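# Hang the necklace behind the jewelry box lid tabs

## Task

Drape the necklace so it goes behind at least one of the little tabs on the inner side of the jewelry box lid and falls down on both sides of that tab, with the whole necklace within the box. The box must remain upright. The result only counts if the necklace stays there without the robot holding it, so release it and pull the grippers away at the end.

## Robot and tools

Robot: two 6-joint arms, left_arm and right_arm, each with a parallel gripper. Arm names are labels, not image sides. Bases in the scene frame: left_arm at (-0.037, +0.315, 0) m, quat_wxyz (+0.996, 0, 0, +0.087); right_arm at (-0.021, -0.324, 0) m, quat_wxyz (+0.996, 0, 0, +0.094). Scene frame: origin on the tabletop midway between the arms, +x out over the table, +z up, left_arm on the +y side.

Joint order in every row and every per-joint list: waist (joint1), shoulder (joint2), elbow (joint3), wrist pitch (joint4), wrist yaw (joint5), wrist roll (joint6). Stated ranges (rad): waist -2.618 to 3.054, shoulder 0.000 to 3.142, elbow 0.000 to 3.142, wrist pitch -1.571 to 1.571, wrist yaw -1.571 to 1.571, wrist roll -2.094 to 2.094. True ends may differ by up to 0.036 rad.

A row is one flat list of 14 numbers, each in [-1, 1], covering both arms even if one is idle: left_arm's 6 joint values then its opening, then right_arm's 6 joint values then its opening. Joint values are offsets, scaled so 1.0 equals 1.202 rad (waist), 1.258 (shoulder), 1.238 (elbow), 2.073 (wrist pitch), 2.022 (wrist yaw and wrist roll). Opening is absolute, not an offset: +1 fully open, -1 closed.

execute_actions(actions): a list of up to 15 actions; each action is a list of up to 15 rows, one row per 1/30 s step; a short action repeats its final row until 15 steps pass (0.5 s). Joint offsets in every row of an action count from the angles at the start of that action (for the first action, the last reported angles), not from the prior row. An action asking a joint to exceed its range by more than 0.036 rad is rejected for both arms; a malformed call or a failing first action rejects the whole call. An empty list just returns state and images. Joints commanded beyond their real end stop there and the result may say "joint sent to its limit".

move(target, speed, blocking): target is one 14-number row; its joint offsets count from the "Joint positions" in the latest result that shows them. All joints travel proportionally, so grippers follow curves; duration 0.5 to 10 s, cut off at 10 s. speed (rad/s, 0.01 to 2, default 0.5) caps the joint with the longest travel. Openings are sent at the start. Moves ignore obstacles and the other arm. blocking=false returns after 0.5 s; then use wait or stop before other commands. The "move:" line reports the ending (done, off_target, moving, held, fault), limits=held or limits=none, and each arm's joint farthest from target. Faster moves and targets far past contact hit and press harder.

wait(seconds): 0 to 10; arms keep their last command; returns early if a running move ends. stop(): brakes a running move; needs braking room; fingers continue. zoom_image(camera, region): closer view of a region [x0, y0, x1, y1] in pixels (origin top-left, at most 504 by 504) of cam_head_left, cam_head_right, cam_high, cam_left_wrist or cam_right_wrist. read_manual(section): licence texts only, "licences". finished_scene(scene): ends scene 1 or 2 irreversibly and reports success; replying without a tool call ends all scenes.

Results: a state line `left_arm: …` | `right_arm: …` with each gripper's end_effector_position (m) and end_effector_quat_wxyz in the scene frame; position is the point between the pads, about 1 cm behind the fingertips, and can be off, more at long reach. The gripper's fingers point along its +z and open along its y. Joint positions and Joint velocities: per arm, six joints (rad, rad/s) then pad gap (m; 0.094 when fully open). Joint targets: angles currently being driven toward. grip_measured: opening on the command scale, each gripper off by up to about 1 mm. "joint command not followed" means a clearance check altered joint targets. Joint torques are total drive output, with offsets and noise. MOTOR HOT appears from 75 °C; at 90 °C that arm halts 10 s; at 100 °C it goes limp and falls. FAULT and OVER-TEMPERATURE FAULT lines report stops. Images arrive in camera order; wrist cameras are fisheye, head cameras pinhole with radial distortion; calibration is approximate.

Motion limits: each step a joint's target stays within 0.202 (waist), 0.258 (shoulder), 0.238 (elbow), 0.573 (wrist pitch), 0.522 (wrist yaw, roll) rad of its measured angle, and targets placing the gripper over 70 mm from its measured spot are scaled back, so large offsets take several actions; finish unfinished motion with a new command. Arms can sag under zero offsets: re-send offsets toward wanted angles.

Gripping: command about 0.03 below grip_measured to hold firmly, less for a light hold; pad force about 50 to 62 N, less on parts thinner than about 2 mm. Objects may be tugged or nudged occasionally.

Avoid: arms colliding or pressing each other, knocking anything off the table, tipping the box, drops, slams and hard pushes. End by opening the grippers and retreating before finished_scene.

Each tool is called after "Request:" as name(argument=value, ...) on one line, values as JSON.

## Session

Request:
execute_actions(actions=[])

Scene clock: 0.00 s.
left_arm: end_effector_position=(+0.4831, +0.1083, +0.3537) grip_measured=+1.000 end_effector_quat_wxyz=(+0.565, +0.756, +0.159, +0.290) | right_arm: end_effector_position=(+0.2516, +0.0499, +0.2554) grip_measured=+1.000 end_effector_quat_wxyz=(-0.027, -0.012, +0.647, +0.762)
Joint names: [waist, shoulder, elbow, wrist pitch, wrist yaw, wrist roll]
Joint positions: left_arm=[-0.347  1.87   1.768 -0.152  0.701  2.004  0.094] | right_arm=[ 0.422  1.836  0.867  1.272 -0.991  1.843  0.094]
Joint velocities: left_arm=[ 0.007  0.007  0.007 -0.022  0.007 -0.051  0.   ] | right_arm=[-0.002 -0.002  0.007  0.007 -0.022  0.022  0.   ]
Joint torques (N m, as the arm reports them, + toward a larger angle): no reading
Joint targets: left_arm=[-0.347 1.864 1.773 -0.165 0.705 1.996] | right_arm=[0.422 1.830 0.873 1.273 -0.988 1.838]

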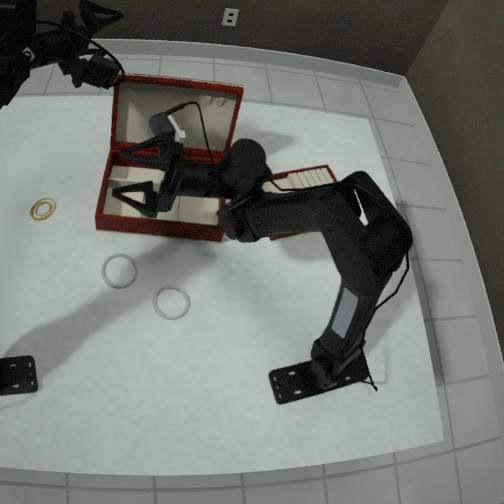

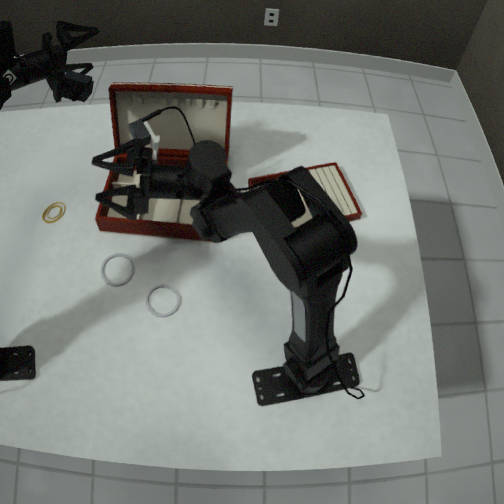

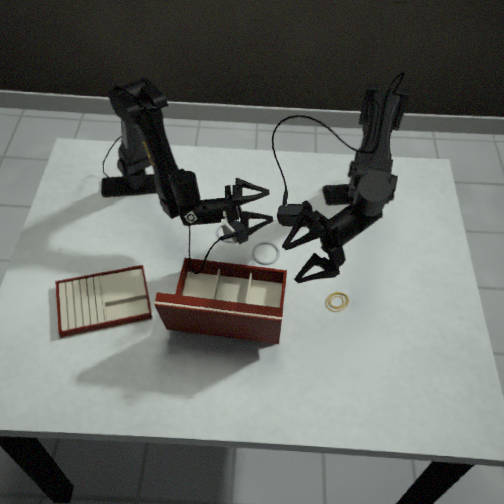

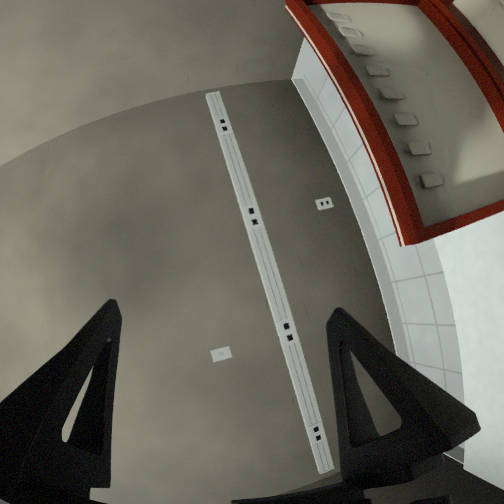

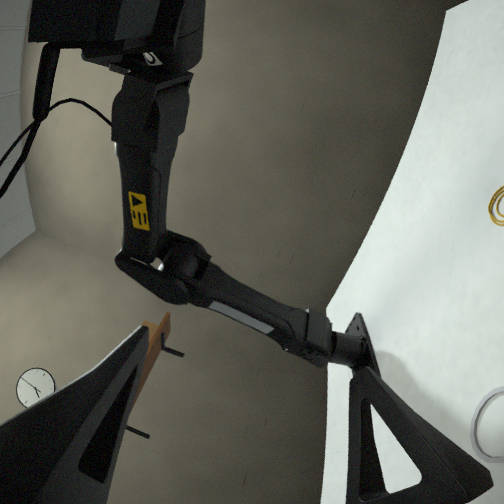

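Request:
zoom_image(camera="cam_high", region=[310,275,370,325])

Request:
zoom_image(camera="cam_left_wrist", region=[300,0,504,250])

Request:
move(target=[0,0,0,0,0,0,1,-0.6,-0.8,0,-0.75,0.49,-0.911,1], speed=1)

Region (310, 275, 370, 325) of cam_high's 504x504 image, scaled by 8.400, with more detail than that image has.

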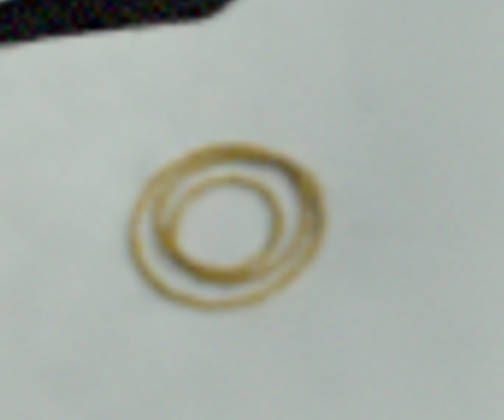

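Region (300, 0, 504, 250) of cam_left_wrist's 504x504 image, scaled by 2.016, with more detail than that image has; it fills the left 411 columns of this view, and the rest is white.

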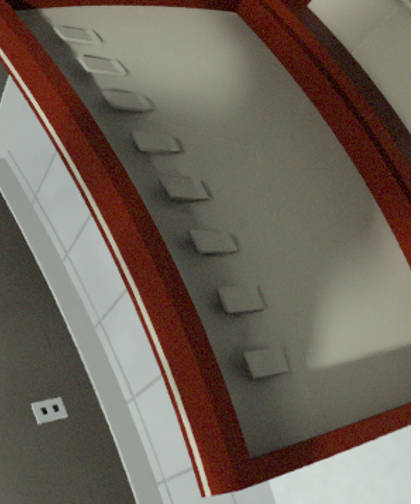

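Scene clock: 19.53 s.
left_arm: end_effector_position=(+0.4831, +0.1083, +0.3537) grip_measured=+1.000 end_effector_quat_wxyz=(+0.565, +0.756, +0.158, +0.291) | right_arm: end_effector_position=(+0.3071, -0.3555, +0.3205) grip_measured=+1.000 end_effector_quat_wxyz=(+0.614, +0.040, +0.788, -0.027)
Joint names: [waist, shoulder, elbow, wrist pitch, wrist yaw, wrist roll]
Joint positions: left_arm=[-0.347  1.87   1.768 -0.152  0.701  2.005  0.094] | right_arm=[-0.291  0.845  0.867 -0.27  -0.008  0.006  0.094]
Joint velocities: left_arm=[-0.007  0.022  0.002  0.037 -0.007 -0.037  0.   ] | right_arm=[-0.002 -0.002  0.012 -0.095 -0.066  0.007  0.   ]
Joint torques (N m, as the arm reports them, + toward a larger angle): left_arm=[  0.08 -11.49   8.79   2.1    0.08   0.01] | right_arm=[-0.71 -2.    5.74  1.22  0.06 -0.05]
Joint targets: left_arm=[-0.347 1.870 1.768 -0.152 0.701 2.004] | right_arm=[-0.299 0.830 0.867 -0.283 -0.000 0.002]
move: done; limits=none; left_arm: farthest joint: the wrist roll, 0.001 radians from its target (0.000 radians at the start); right_arm: farthest joint: the shoulder, 0.015 radians from its target (1.007 radians at the start)
camera_calibration (this result's frames):
cam_left_wrist: T_world_to_cam=[[-0.0953631, 0.292226, -0.951583, 0.341372], [0.190023, 0.943705, 0.270763, -0.257064], [0.977137, -0.155002, -0.145524, -0.301745], [0, 0, 0, 1]] pos_world=[0.376249, 0.096064, 0.350536]
cam_right_wrist: T_world_to_cam=[[-0.00317545, -0.966898, 0.255142, -0.419609], [-0.730315, -0.172048, -0.66109, 0.427223], [0.683103, -0.188433, -0.705594, 0.0452163], [0, 0, 0, 1]] pos_world=[0.279788, -0.323696, 0.421397]

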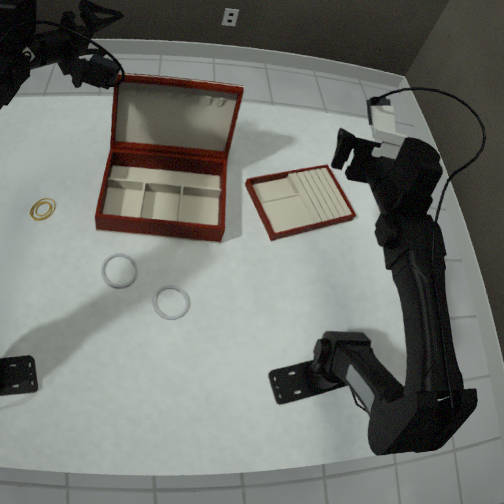

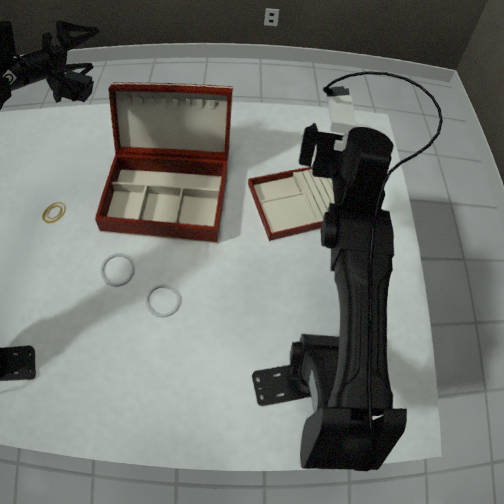

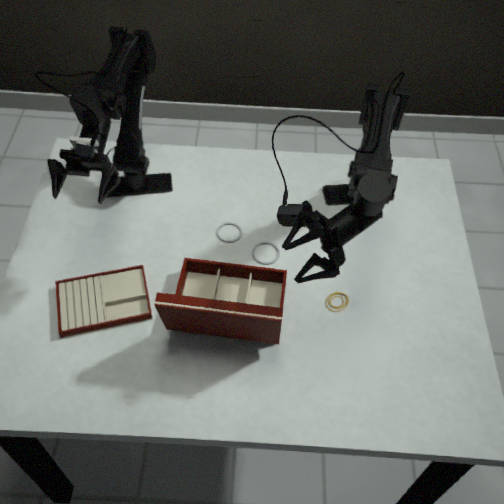

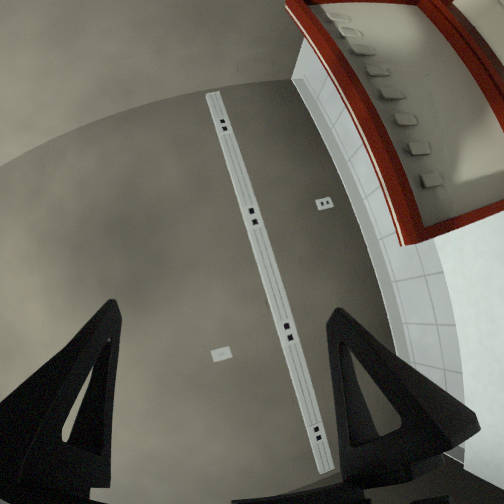

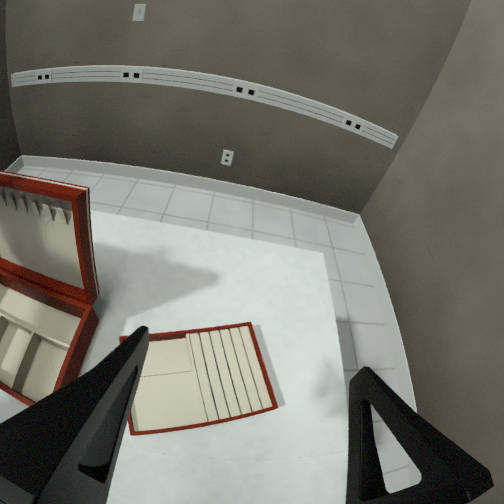

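Request:
move(target=[0,0,0.05,-0.1,-0.347,-0.99,-0.4,0,0,0,0,0,0,1], speed=1.5)

Request:
move(target=[-0.032,0.244,0.064,-0.455,0,0,-0.4,0,-0.3,-0.3,0,0,0,1], speed=0.8)

Scene clock: 40.23 s.
left_arm: end_effector_position=(+0.5286, +0.2150, +0.3117) grip_measured=-0.399 end_effector_quat_wxyz=(+0.544, +0.079, +0.834, -0.049) | right_arm: end_effector_position=(+0.3070, -0.3555, +0.3204) grip_measured=+1.000 end_effector_quat_wxyz=(+0.614, +0.040, +0.788, -0.027)
Joint names: [waist, shoulder, elbow, wrist pitch, wrist yaw, wrist roll]
Joint positions: left_arm=[-0.347  1.87   1.794 -0.34   0.011  0.01   0.028] | right_arm=[-0.291  0.845  0.867 -0.27  -0.008  0.005  0.094]
Joint velocities: left_arm=[-0.017 -0.012  0.007 -0.081  0.007 -0.022  0.001] | right_arm=[-0.037 -0.012  0.002  0.037  0.007  0.022  0.   ]
Joint torques (N m, as the arm reports them, + toward a larger angle): left_arm=[  0.07 -11.58  12.03   2.02  -0.14  -0.05] | right_arm=[ 0.   -0.98  5.73  1.35  0.    0.  ]
Joint targets: left_arm=[-0.347 1.870 1.829 -0.359 -0.001 0.003] | right_arm=[-0.291 0.845 0.867 -0.270 -0.008 0.006]
move: off_target (left_arm); limits=none; left_arm: farthest joint: the elbow, 0.036 radians from its target (0.062 radians at the start); right_arm: farthest joint: the wrist roll, 0.001 radians from its target (0.001 radians at the start)
camera_calibration (this result's frames):
cam_left_wrist: T_world_to_cam=[[-0.209533, -0.961393, 0.17838, 0.252241], [-0.896906, 0.116316, -0.426651, 0.614777], [0.389431, -0.249387, -0.886651, 0.226252], [0, 0, 0, 1]] pos_world=[0.51614, 0.227419, 0.417907]
cam_right_wrist: T_world_to_cam=[[-0.00287974, -0.966721, 0.255817, -0.419828], [-0.730579, -0.172645, -0.660642, 0.426871], [0.682822, -0.188797, -0.705769, 0.0451808], [0, 0, 0, 1]] pos_world=[0.279804, -0.323629, 0.421295]

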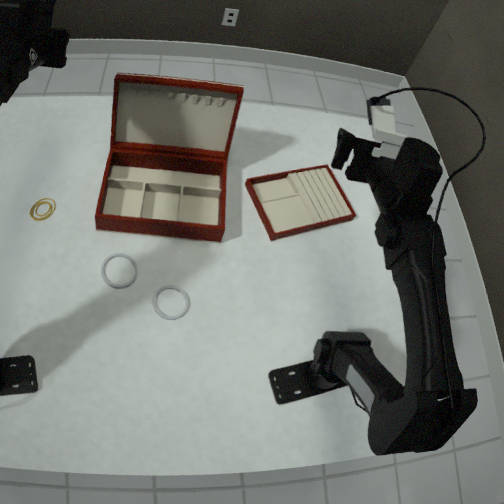

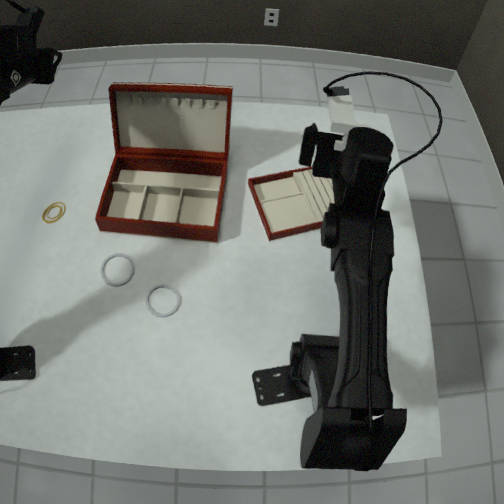

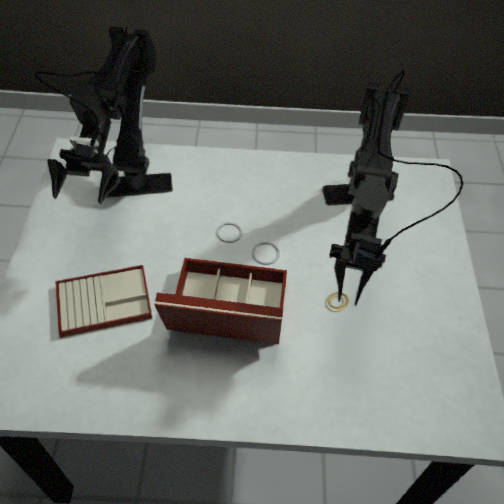

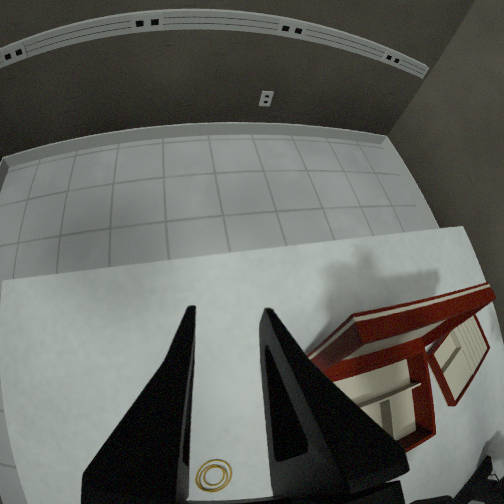

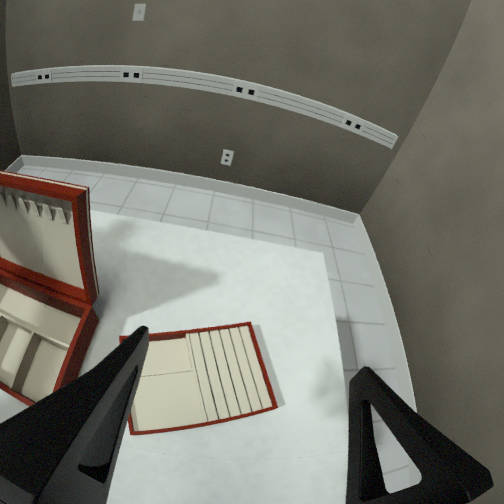

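Scene clock: 42.23 s.
left_arm: end_effector_position=(+0.3659, +0.2313, +0.0617) grip_measured=-0.399 end_effector_quat_wxyz=(-0.020, +0.105, +0.994, -0.004) | right_arm: end_effector_position=(+0.2498, -0.3497, +0.2488) grip_measured=+1.000 end_effector_quat_wxyz=(+0.616, +0.040, +0.787, -0.027)
Joint names: [waist, shoulder, elbow, wrist pitch, wrist yaw, wrist roll]
Joint positions: left_arm=[-0.376  2.177  1.834 -1.268  0.011  0.01   0.028] | right_arm=[-0.291  0.489  0.514 -0.267 -0.008  0.005  0.094]
Joint velocities: left_arm=[ 0.002  0.002 -0.012  0.007  0.037 -0.022  0.001] | right_arm=[ 0.007 -0.002 -0.012 -0.066  0.022  0.037  0.   ]
Joint torques (N m, as the arm reports them, + toward a larger angle): left_arm=[ -0.6  -13.02  10.73   0.2   -0.01   0.02] | right_arm=[ 0.   -0.58  4.54  1.31  0.   -0.01]
Joint targets: left_arm=[-0.386 2.177 1.873 -1.283 0.011 0.010] | right_arm=[-0.291 0.468 0.496 -0.270 -0.008 0.005]
move: off_target (left_arm, right_arm); limits=none; left_arm: farthest joint: the elbow, 0.039 radians from its target (0.080 radians at the start); right_arm: farthest joint: the shoulder, 0.022 radians from its target (0.377 radians at the start)
camera_calibration (this result's frames):
cam_left_wrist: T_world_to_cam=[[-0.0490958, -0.993377, 0.103885, 0.231678], [-0.72153, 0.107195, 0.684034, 0.229784], [-0.69064, -0.041373, -0.722014, 0.408877], [0, 0, 0, 1]] pos_world=[0.459557, 0.222428, 0.113967]
cam_right_wrist: T_world_to_cam=[[-0.00424022, -0.966582, 0.256324, -0.395746], [-0.727059, -0.173006, -0.66442, 0.338676], [0.686562, -0.18918, -0.702029, 0.0328656], [0, 0, 0, 1]] pos_world=[0.221995, -0.317711, 0.349535]

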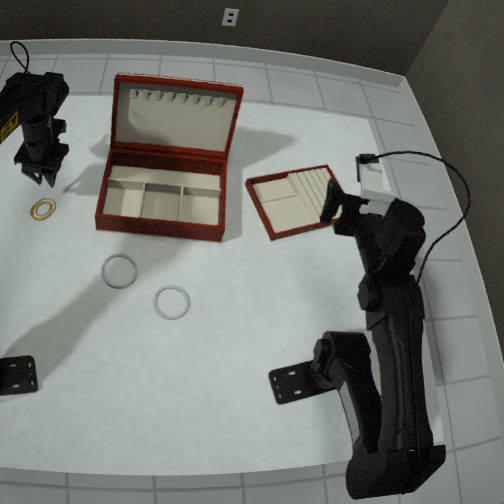

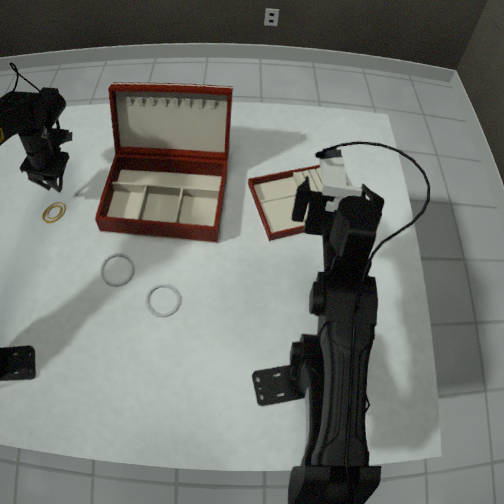

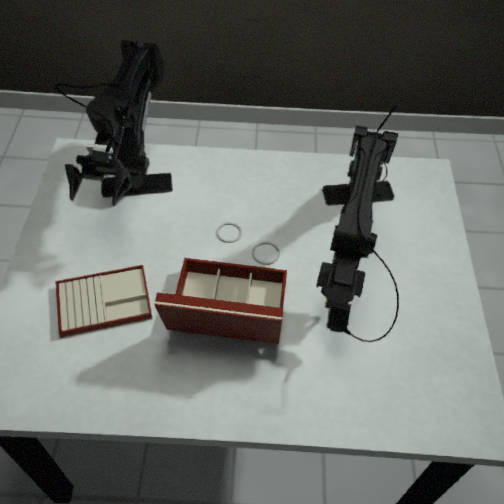

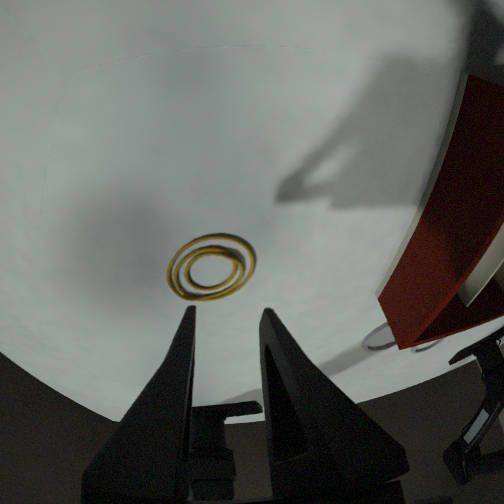

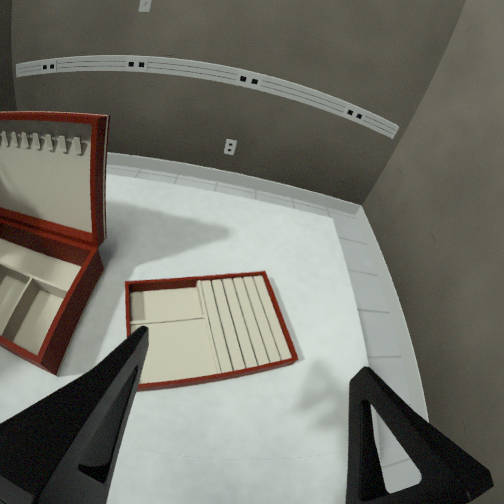

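Request:
zoom_image(camera="cam_left_wrist", region=[150,210,300,340])

Request:
zoom_image(camera="cam_right_wrist", region=[0,100,120,200])

Region (150, 210, 300, 340) of cam_left_wrist's 504x504 image, scaled by 3.360, with more detail than that image has; it fills the top 437 rows of this view, and the rest is white.

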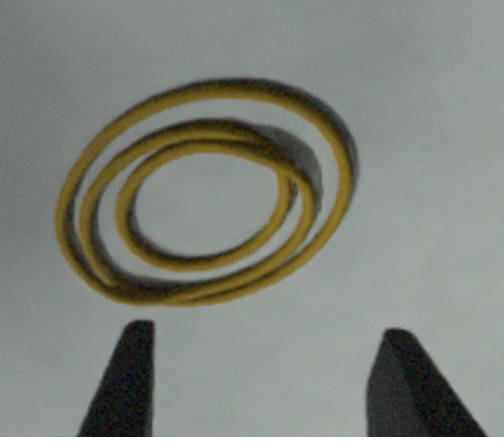

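Region (0, 100, 120, 200) of cam_right_wrist's 504x504 image, scaled by 4.200, with more detail than that image has.

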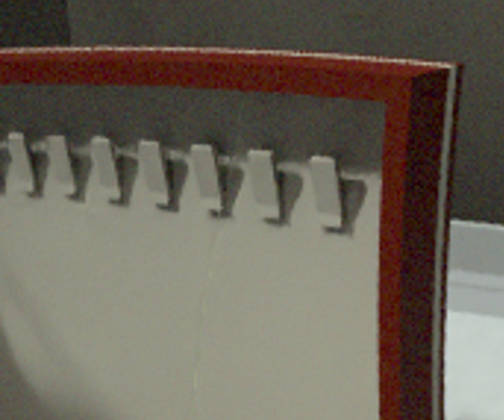

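Request:
move(target=[-0.044,-0.025,-0.125,0.092,0,-0.452,-0.72,0,0,0,0,0,0,1])

Scene clock: 59.33 s.
left_arm: end_effector_position=(+0.3680, +0.2125, +0.0329) grip_measured=-0.719 end_effector_quat_wxyz=(+0.003, -0.320, +0.947, -0.008) | right_arm: end_effector_position=(+0.2498, -0.3497, +0.2488) grip_measured=+1.000 end_effector_quat_wxyz=(+0.616, +0.040, +0.787, -0.027)
Joint names: [waist, shoulder, elbow, wrist pitch, wrist yaw, wrist roll]
Joint positions: left_arm=[-0.419  2.166  1.702 -1.093  0.011 -0.897  0.013] | right_arm=[-0.291  0.489  0.514 -0.267 -0.008  0.005  0.094]
Joint velocities: left_arm=[-0.007 -0.012 -0.027  0.037 -0.037 -0.022  0.001] | right_arm=[-0.017  0.017 -0.002 -0.022 -0.066 -0.022  0.   ]
Joint torques (N m, as the arm reports them, + toward a larger angle): left_arm=[ -0.58 -14.7    5.22   0.61  -0.01  -0.05] | right_arm=[ 0.01  0.9   5.72  1.35  0.01 -0.01]
Joint targets: left_arm=[-0.429 2.145 1.680 -1.078 0.011 -0.904] | right_arm=[-0.291 0.489 0.514 -0.267 -0.008 0.005]
move: off_target (left_arm); limits=none; left_arm: farthest joint: the elbow, 0.023 radians from its target (0.155 radians at the start); right_arm: farthest joint: the waist, 0.000 radians from its target (0.000 radians at the start)
camera_calibration (this result's frames):
cam_left_wrist: T_world_to_cam=[[0.719122, -0.685026, 0.11663, -0.132503], [-0.574396, -0.491541, 0.654566, 0.327021], [-0.391066, -0.537705, -0.746955, 0.38481], [0, 0, 0, 1]] pos_world=[0.433611, 0.27689, 0.0888329]
cam_right_wrist: T_world_to_cam=[[-0.00424022, -0.966582, 0.256324, -0.395746], [-0.727059, -0.173006, -0.66442, 0.338676], [0.686562, -0.18918, -0.702029, 0.0328656], [0, 0, 0, 1]] pos_world=[0.221995, -0.317711, 0.349535]

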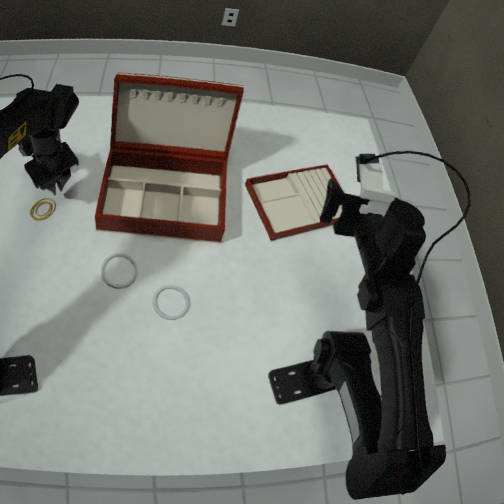

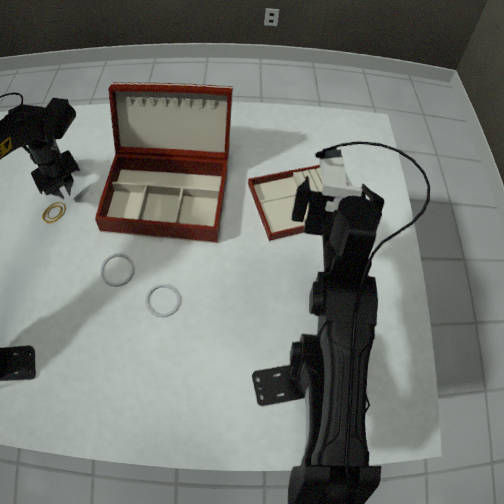

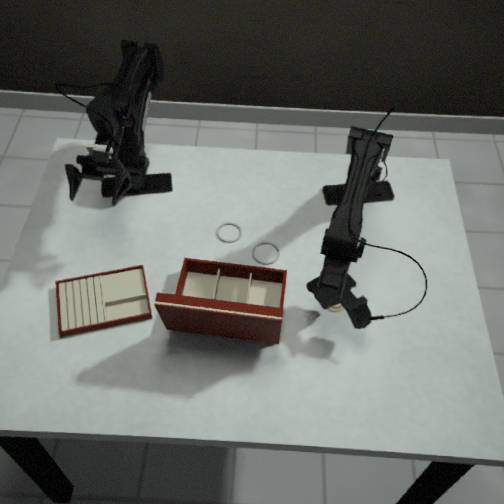

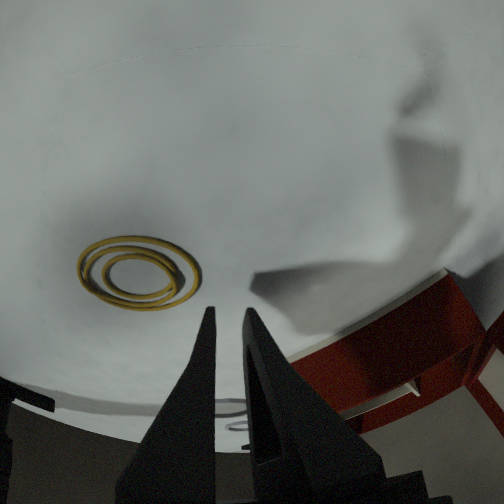

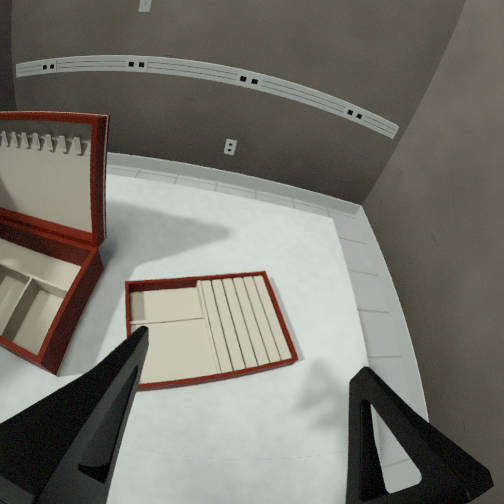

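Request:
move(target=[0.012,-0.008,-0.059,0.017,0,0,-0.72,0,0,0,0,0,0,1], speed=0.15)

Request:
zoom_image(camera="cam_left_wrist", region=[80,210,300,380])

Scene clock: 68.77 s.
left_arm: end_effector_position=(+0.3569, +0.2153, +0.0201) grip_measured=-0.719 end_effector_quat_wxyz=(-0.011, -0.321, +0.947, +0.000) | right_arm: end_effector_position=(+0.2498, -0.3497, +0.2488) grip_measured=+1.000 end_effector_quat_wxyz=(+0.616, +0.040, +0.787, -0.027)
Joint names: [waist, shoulder, elbow, wrist pitch, wrist yaw, wrist roll]
Joint positions: left_arm=[-0.419  2.166  1.65  -1.073  0.011 -0.897  0.013] | right_arm=[-0.291  0.489  0.514 -0.267 -0.008  0.005  0.094]
Joint velocities: left_arm=[-0.022 -0.002 -0.002 -0.051 -0.022 -0.022 -0.   ] | right_arm=[-0.017  0.022 -0.017 -0.037 -0.022  0.066  0.   ]
Joint torques (N m, as the arm reports them, + toward a larger angle): left_arm=[  1.06 -13.66   5.29   0.57  -0.01   0.03] | right_arm=[ 0.    0.89  5.73  1.35  0.01 -0.01]
Joint targets: left_arm=[-0.405 2.156 1.629 -1.058 0.011 -0.897] | right_arm=[-0.291 0.489 0.514 -0.267 -0.008 0.005]
move: off_target (left_arm); limits=none; left_arm: farthest joint: the elbow, 0.021 radians from its target (0.073 radians at the start); right_arm: farthest joint: the waist, 0.000 radians from its target (0.000 radians at the start)
camera_calibration (this result's frames):
cam_left_wrist: T_world_to_cam=[[0.722906, -0.68529, 0.0882249, -0.121881], [-0.552954, -0.497232, 0.668582, 0.323654], [-0.414305, -0.532106, -0.738386, 0.37936], [0, 0, 0, 1]] pos_world=[0.424246, 0.279267, 0.0744781]
cam_right_wrist: T_world_to_cam=[[-0.00424022, -0.966582, 0.256324, -0.395746], [-0.727059, -0.173006, -0.66442, 0.338676], [0.686562, -0.18918, -0.702029, 0.0328656], [0, 0, 0, 1]] pos_world=[0.221995, -0.317711, 0.349535]

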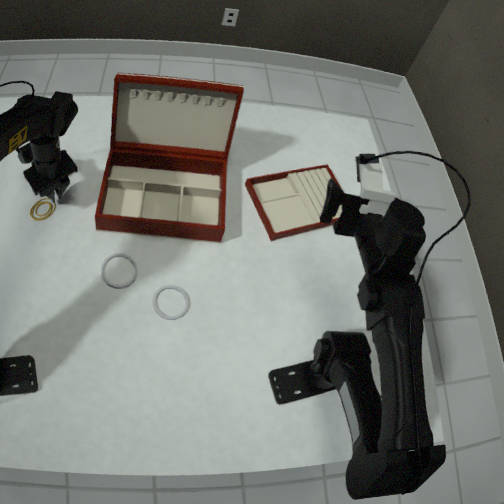

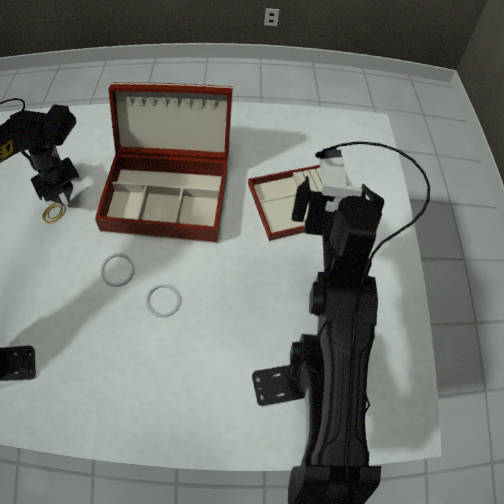

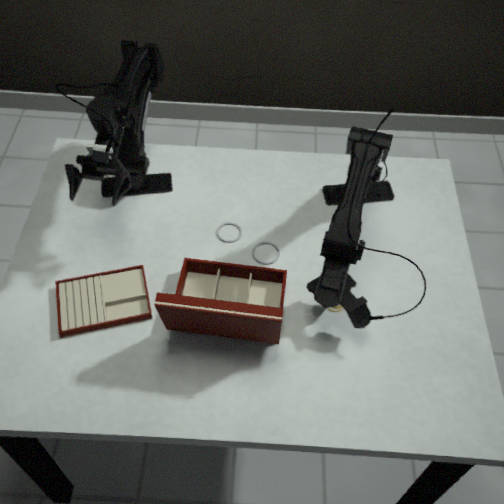

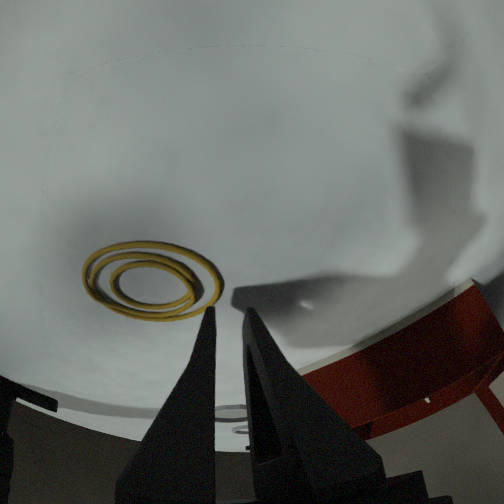

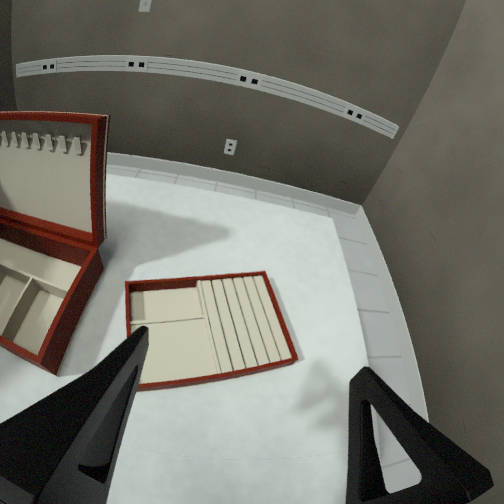

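Region (80, 210, 300, 380) of cam_left_wrist's 504x504 image, scaled by 2.291, with more detail than that image has; it fills the top 389 rows of this view, and the rest is white.

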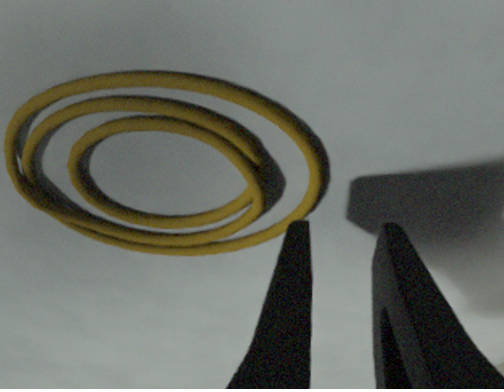

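Request:
move(target=[0.018,0.018,0,0,0,0,-0.72,0,0,0,0,0,0,1], speed=0.05)

Request:
zoom_image(camera="cam_left_wrist", region=[80,210,300,380])

Scene clock: 73.47 s.
left_arm: end_effector_position=(+0.3568, +0.2209, +0.0143) grip_measured=-0.719 end_effector_quat_wxyz=(-0.017, -0.327, +0.945, +0.004) | right_arm: end_effector_position=(+0.2498, -0.3497, +0.2488) grip_measured=+1.000 end_effector_quat_wxyz=(+0.616, +0.040, +0.787, -0.027)
Joint names: [waist, shoulder, elbow, wrist pitch, wrist yaw, wrist roll]
Joint positions: left_arm=[-0.406  2.181  1.65  -1.073  0.011 -0.897  0.013] | right_arm=[-0.291  0.489  0.514 -0.267 -0.008  0.005  0.094]
Joint velocities: left_arm=[-0.007  0.002  0.007 -0.154 -0.007 -0.007  0.001] | right_arm=[ 0.002 -0.022  0.002 -0.007 -0.022  0.051  0.   ]
Joint torques (N m, as the arm reports them, + toward a larger angle): left_arm=[  0.6  -12.19   7.07   0.33  -0.02   0.02] | right_arm=[ 0.    0.9   5.73  1.34  0.   -0.01]
Joint targets: left_arm=[-0.398 2.189 1.650 -1.073 0.011 -0.897] | right_arm=[-0.291 0.489 0.514 -0.267 -0.008 0.005]
move: done; limits=none; left_arm: farthest joint: the waist, 0.009 radians from its target (0.022 radians at the start); right_arm: farthest joint: the waist, 0.000 radians from its target (0.000 radians at the start)
camera_calibration (this result's frames):
cam_left_wrist: T_world_to_cam=[[0.733175, -0.675857, 0.0753111, -0.122999], [-0.53654, -0.506861, 0.674697, 0.326483], [-0.417826, -0.535079, -0.734242, 0.379799], [0, 0, 0, 1]] pos_world=[0.42404, 0.285574, 0.0678503]
cam_right_wrist: T_world_to_cam=[[-0.00424022, -0.966582, 0.256324, -0.395746], [-0.727059, -0.173006, -0.66442, 0.338676], [0.686562, -0.18918, -0.702029, 0.0328656], [0, 0, 0, 1]] pos_world=[0.221995, -0.317711, 0.349535]

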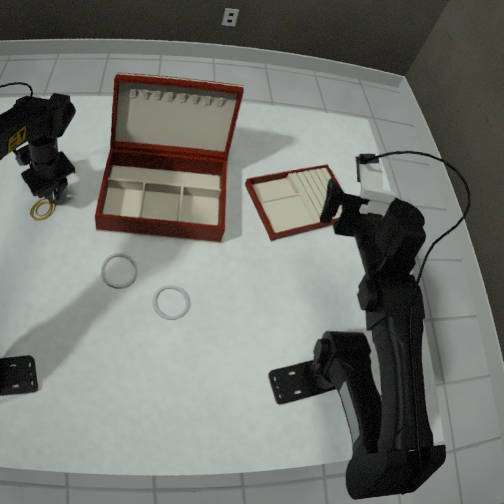

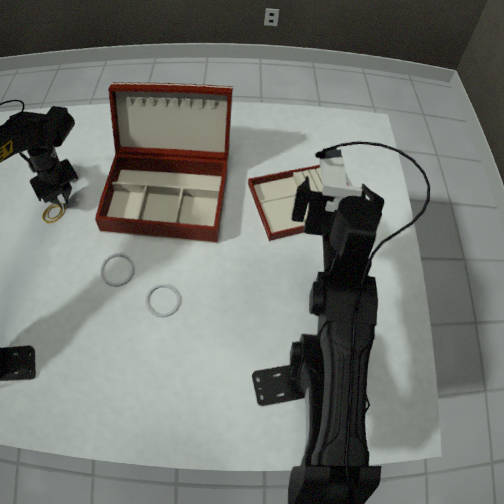

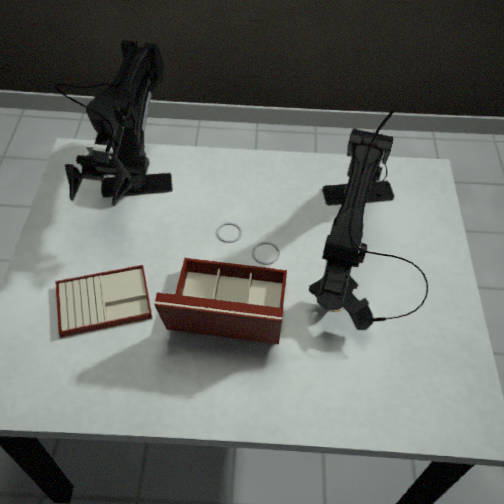

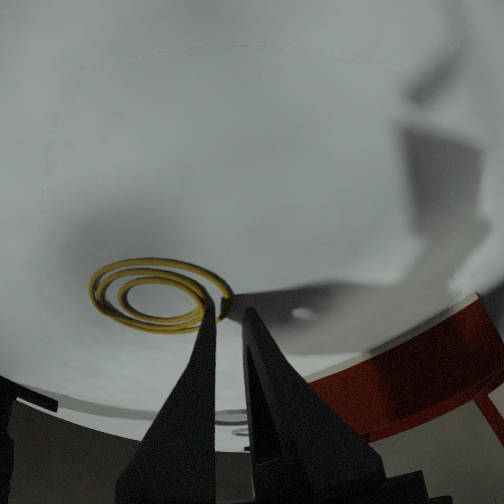

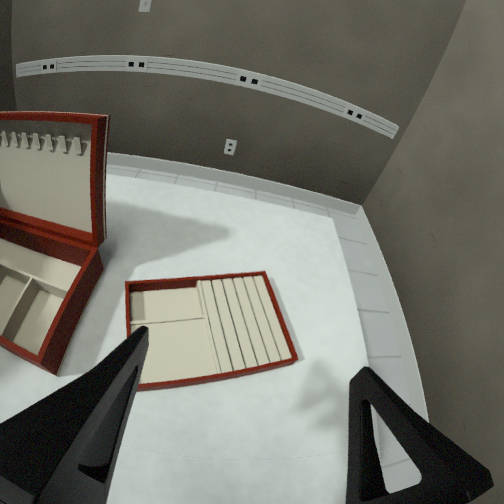

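Region (80, 210, 300, 380) of cam_left_wrist's 504x504 image, scaled by 2.291, with more detail than that image has; it fills the top 389 rows of this view, and the rest is white.

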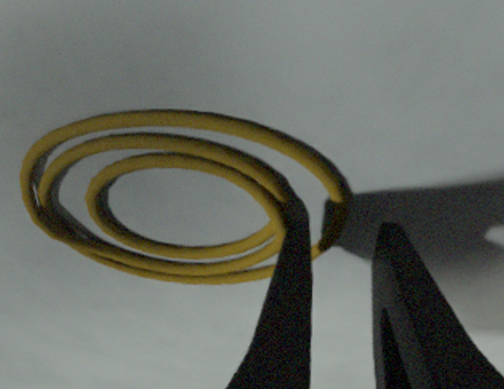

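Centered. Narrow the opening and descend, compensating radially.

Request:
move(target=[0,0.022,0,0.012,0,0,-0.82,0,0,0,0,0,0,1], speed=0.04)

Request:
zoom_image(camera="cam_left_wrist", region=[80,210,300,380])

Scene clock: 81.10 s.
left_arm: end_effector_position=(+0.3571, +0.2208, +0.0083) grip_measured=-0.819 end_effector_quat_wxyz=(-0.020, -0.327, +0.945, +0.006) | right_arm: end_effector_position=(+0.2498, -0.3497, +0.2488) grip_measured=+1.000 end_effector_quat_wxyz=(+0.616, +0.040, +0.787, -0.027)
Joint names: [waist, shoulder, elbow, wrist pitch, wrist yaw, wrist roll]
Joint positions: left_arm=[-0.406  2.197  1.65  -1.065  0.011 -0.897  0.009] | right_arm=[-0.291  0.489  0.514 -0.267 -0.008  0.005  0.094]
Joint velocities: left_arm=[-0.007 -0.002  0.002 -0.066  0.022 -0.007  0.001] | right_arm=[-0.017 -0.002 -0.012  0.022 -0.037 -0.022  0.   ]
Joint torques (N m, as the arm reports them, + toward a larger angle): left_arm=[  0.07 -11.91   6.89   0.49  -0.01   0.02] | right_arm=[ 0.01  0.9   5.73  1.35  0.   -0.01]
Joint targets: left_arm=[-0.406 2.209 1.650 -1.048 0.011 -0.897] | right_arm=[-0.291 0.489 0.514 -0.267 -0.008 0.005]
move: done; limits=none; left_arm: farthest joint: the wrist pitch, 0.017 radians from its target (0.025 radians at the start); right_arm: farthest joint: the waist, 0.000 radians from its target (0.000 radians at the start)
camera_calibration (this result's frames):
cam_left_wrist: T_world_to_cam=[[0.733685, -0.675976, 0.0690135, -0.122958], [-0.53177, -0.507985, 0.677623, 0.329156], [-0.422999, -0.53386, -0.732164, 0.377094], [0, 0, 0, 1]] pos_world=[0.424758, 0.285405, 0.061537]
cam_right_wrist: T_world_to_cam=[[-0.00424022, -0.966582, 0.256324, -0.395746], [-0.727059, -0.173006, -0.66442, 0.338676], [0.686562, -0.18918, -0.702029, 0.0328656], [0, 0, 0, 1]] pos_world=[0.221995, -0.317711, 0.349535]

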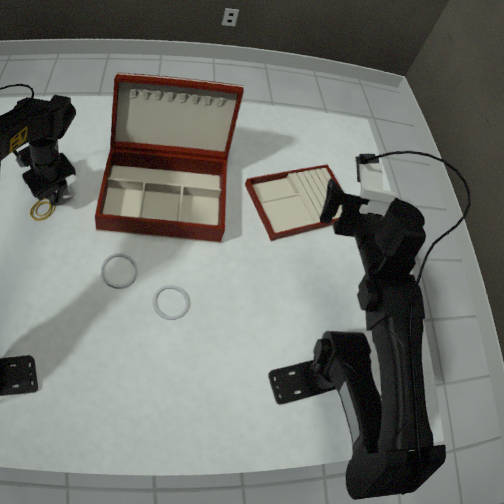

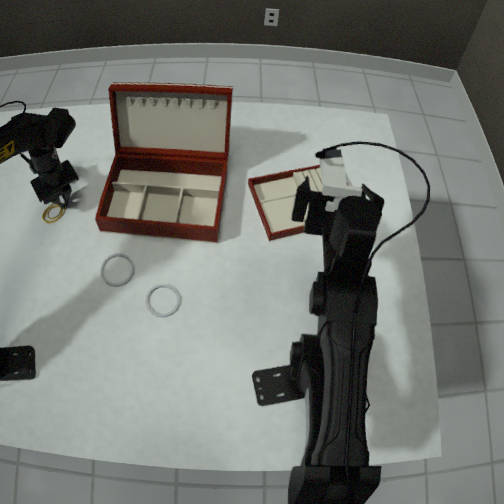

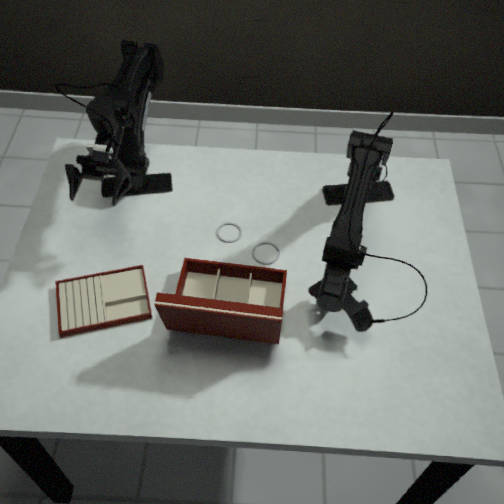

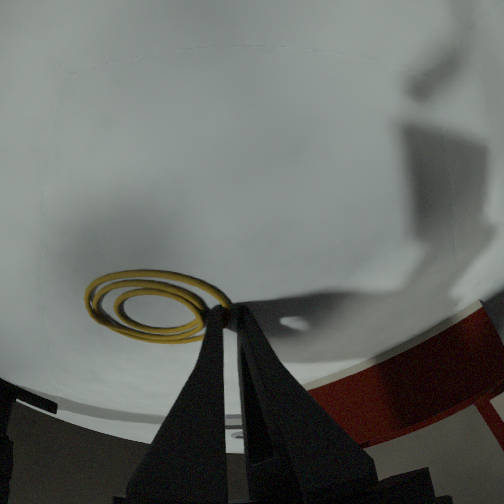

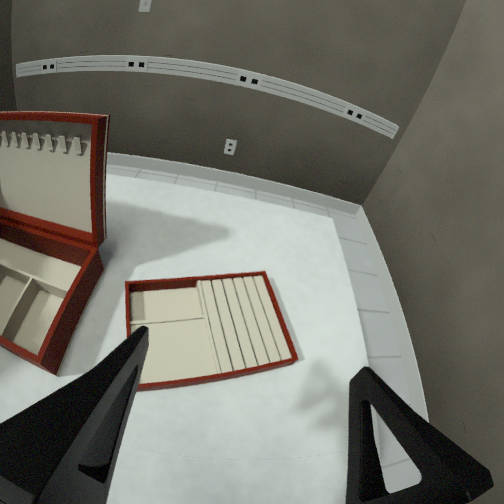

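Region (80, 210, 300, 380) of cam_left_wrist's 504x504 image, scaled by 2.291, with more detail than that image has; it fills the top 389 rows of this view, and the rest is white.

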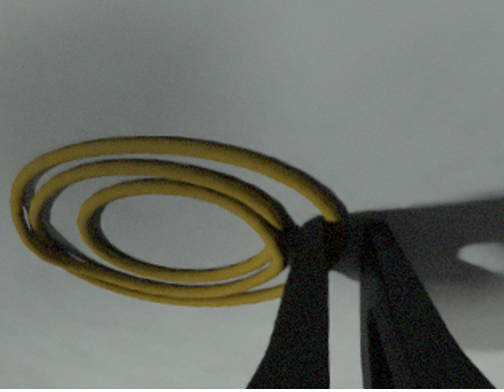

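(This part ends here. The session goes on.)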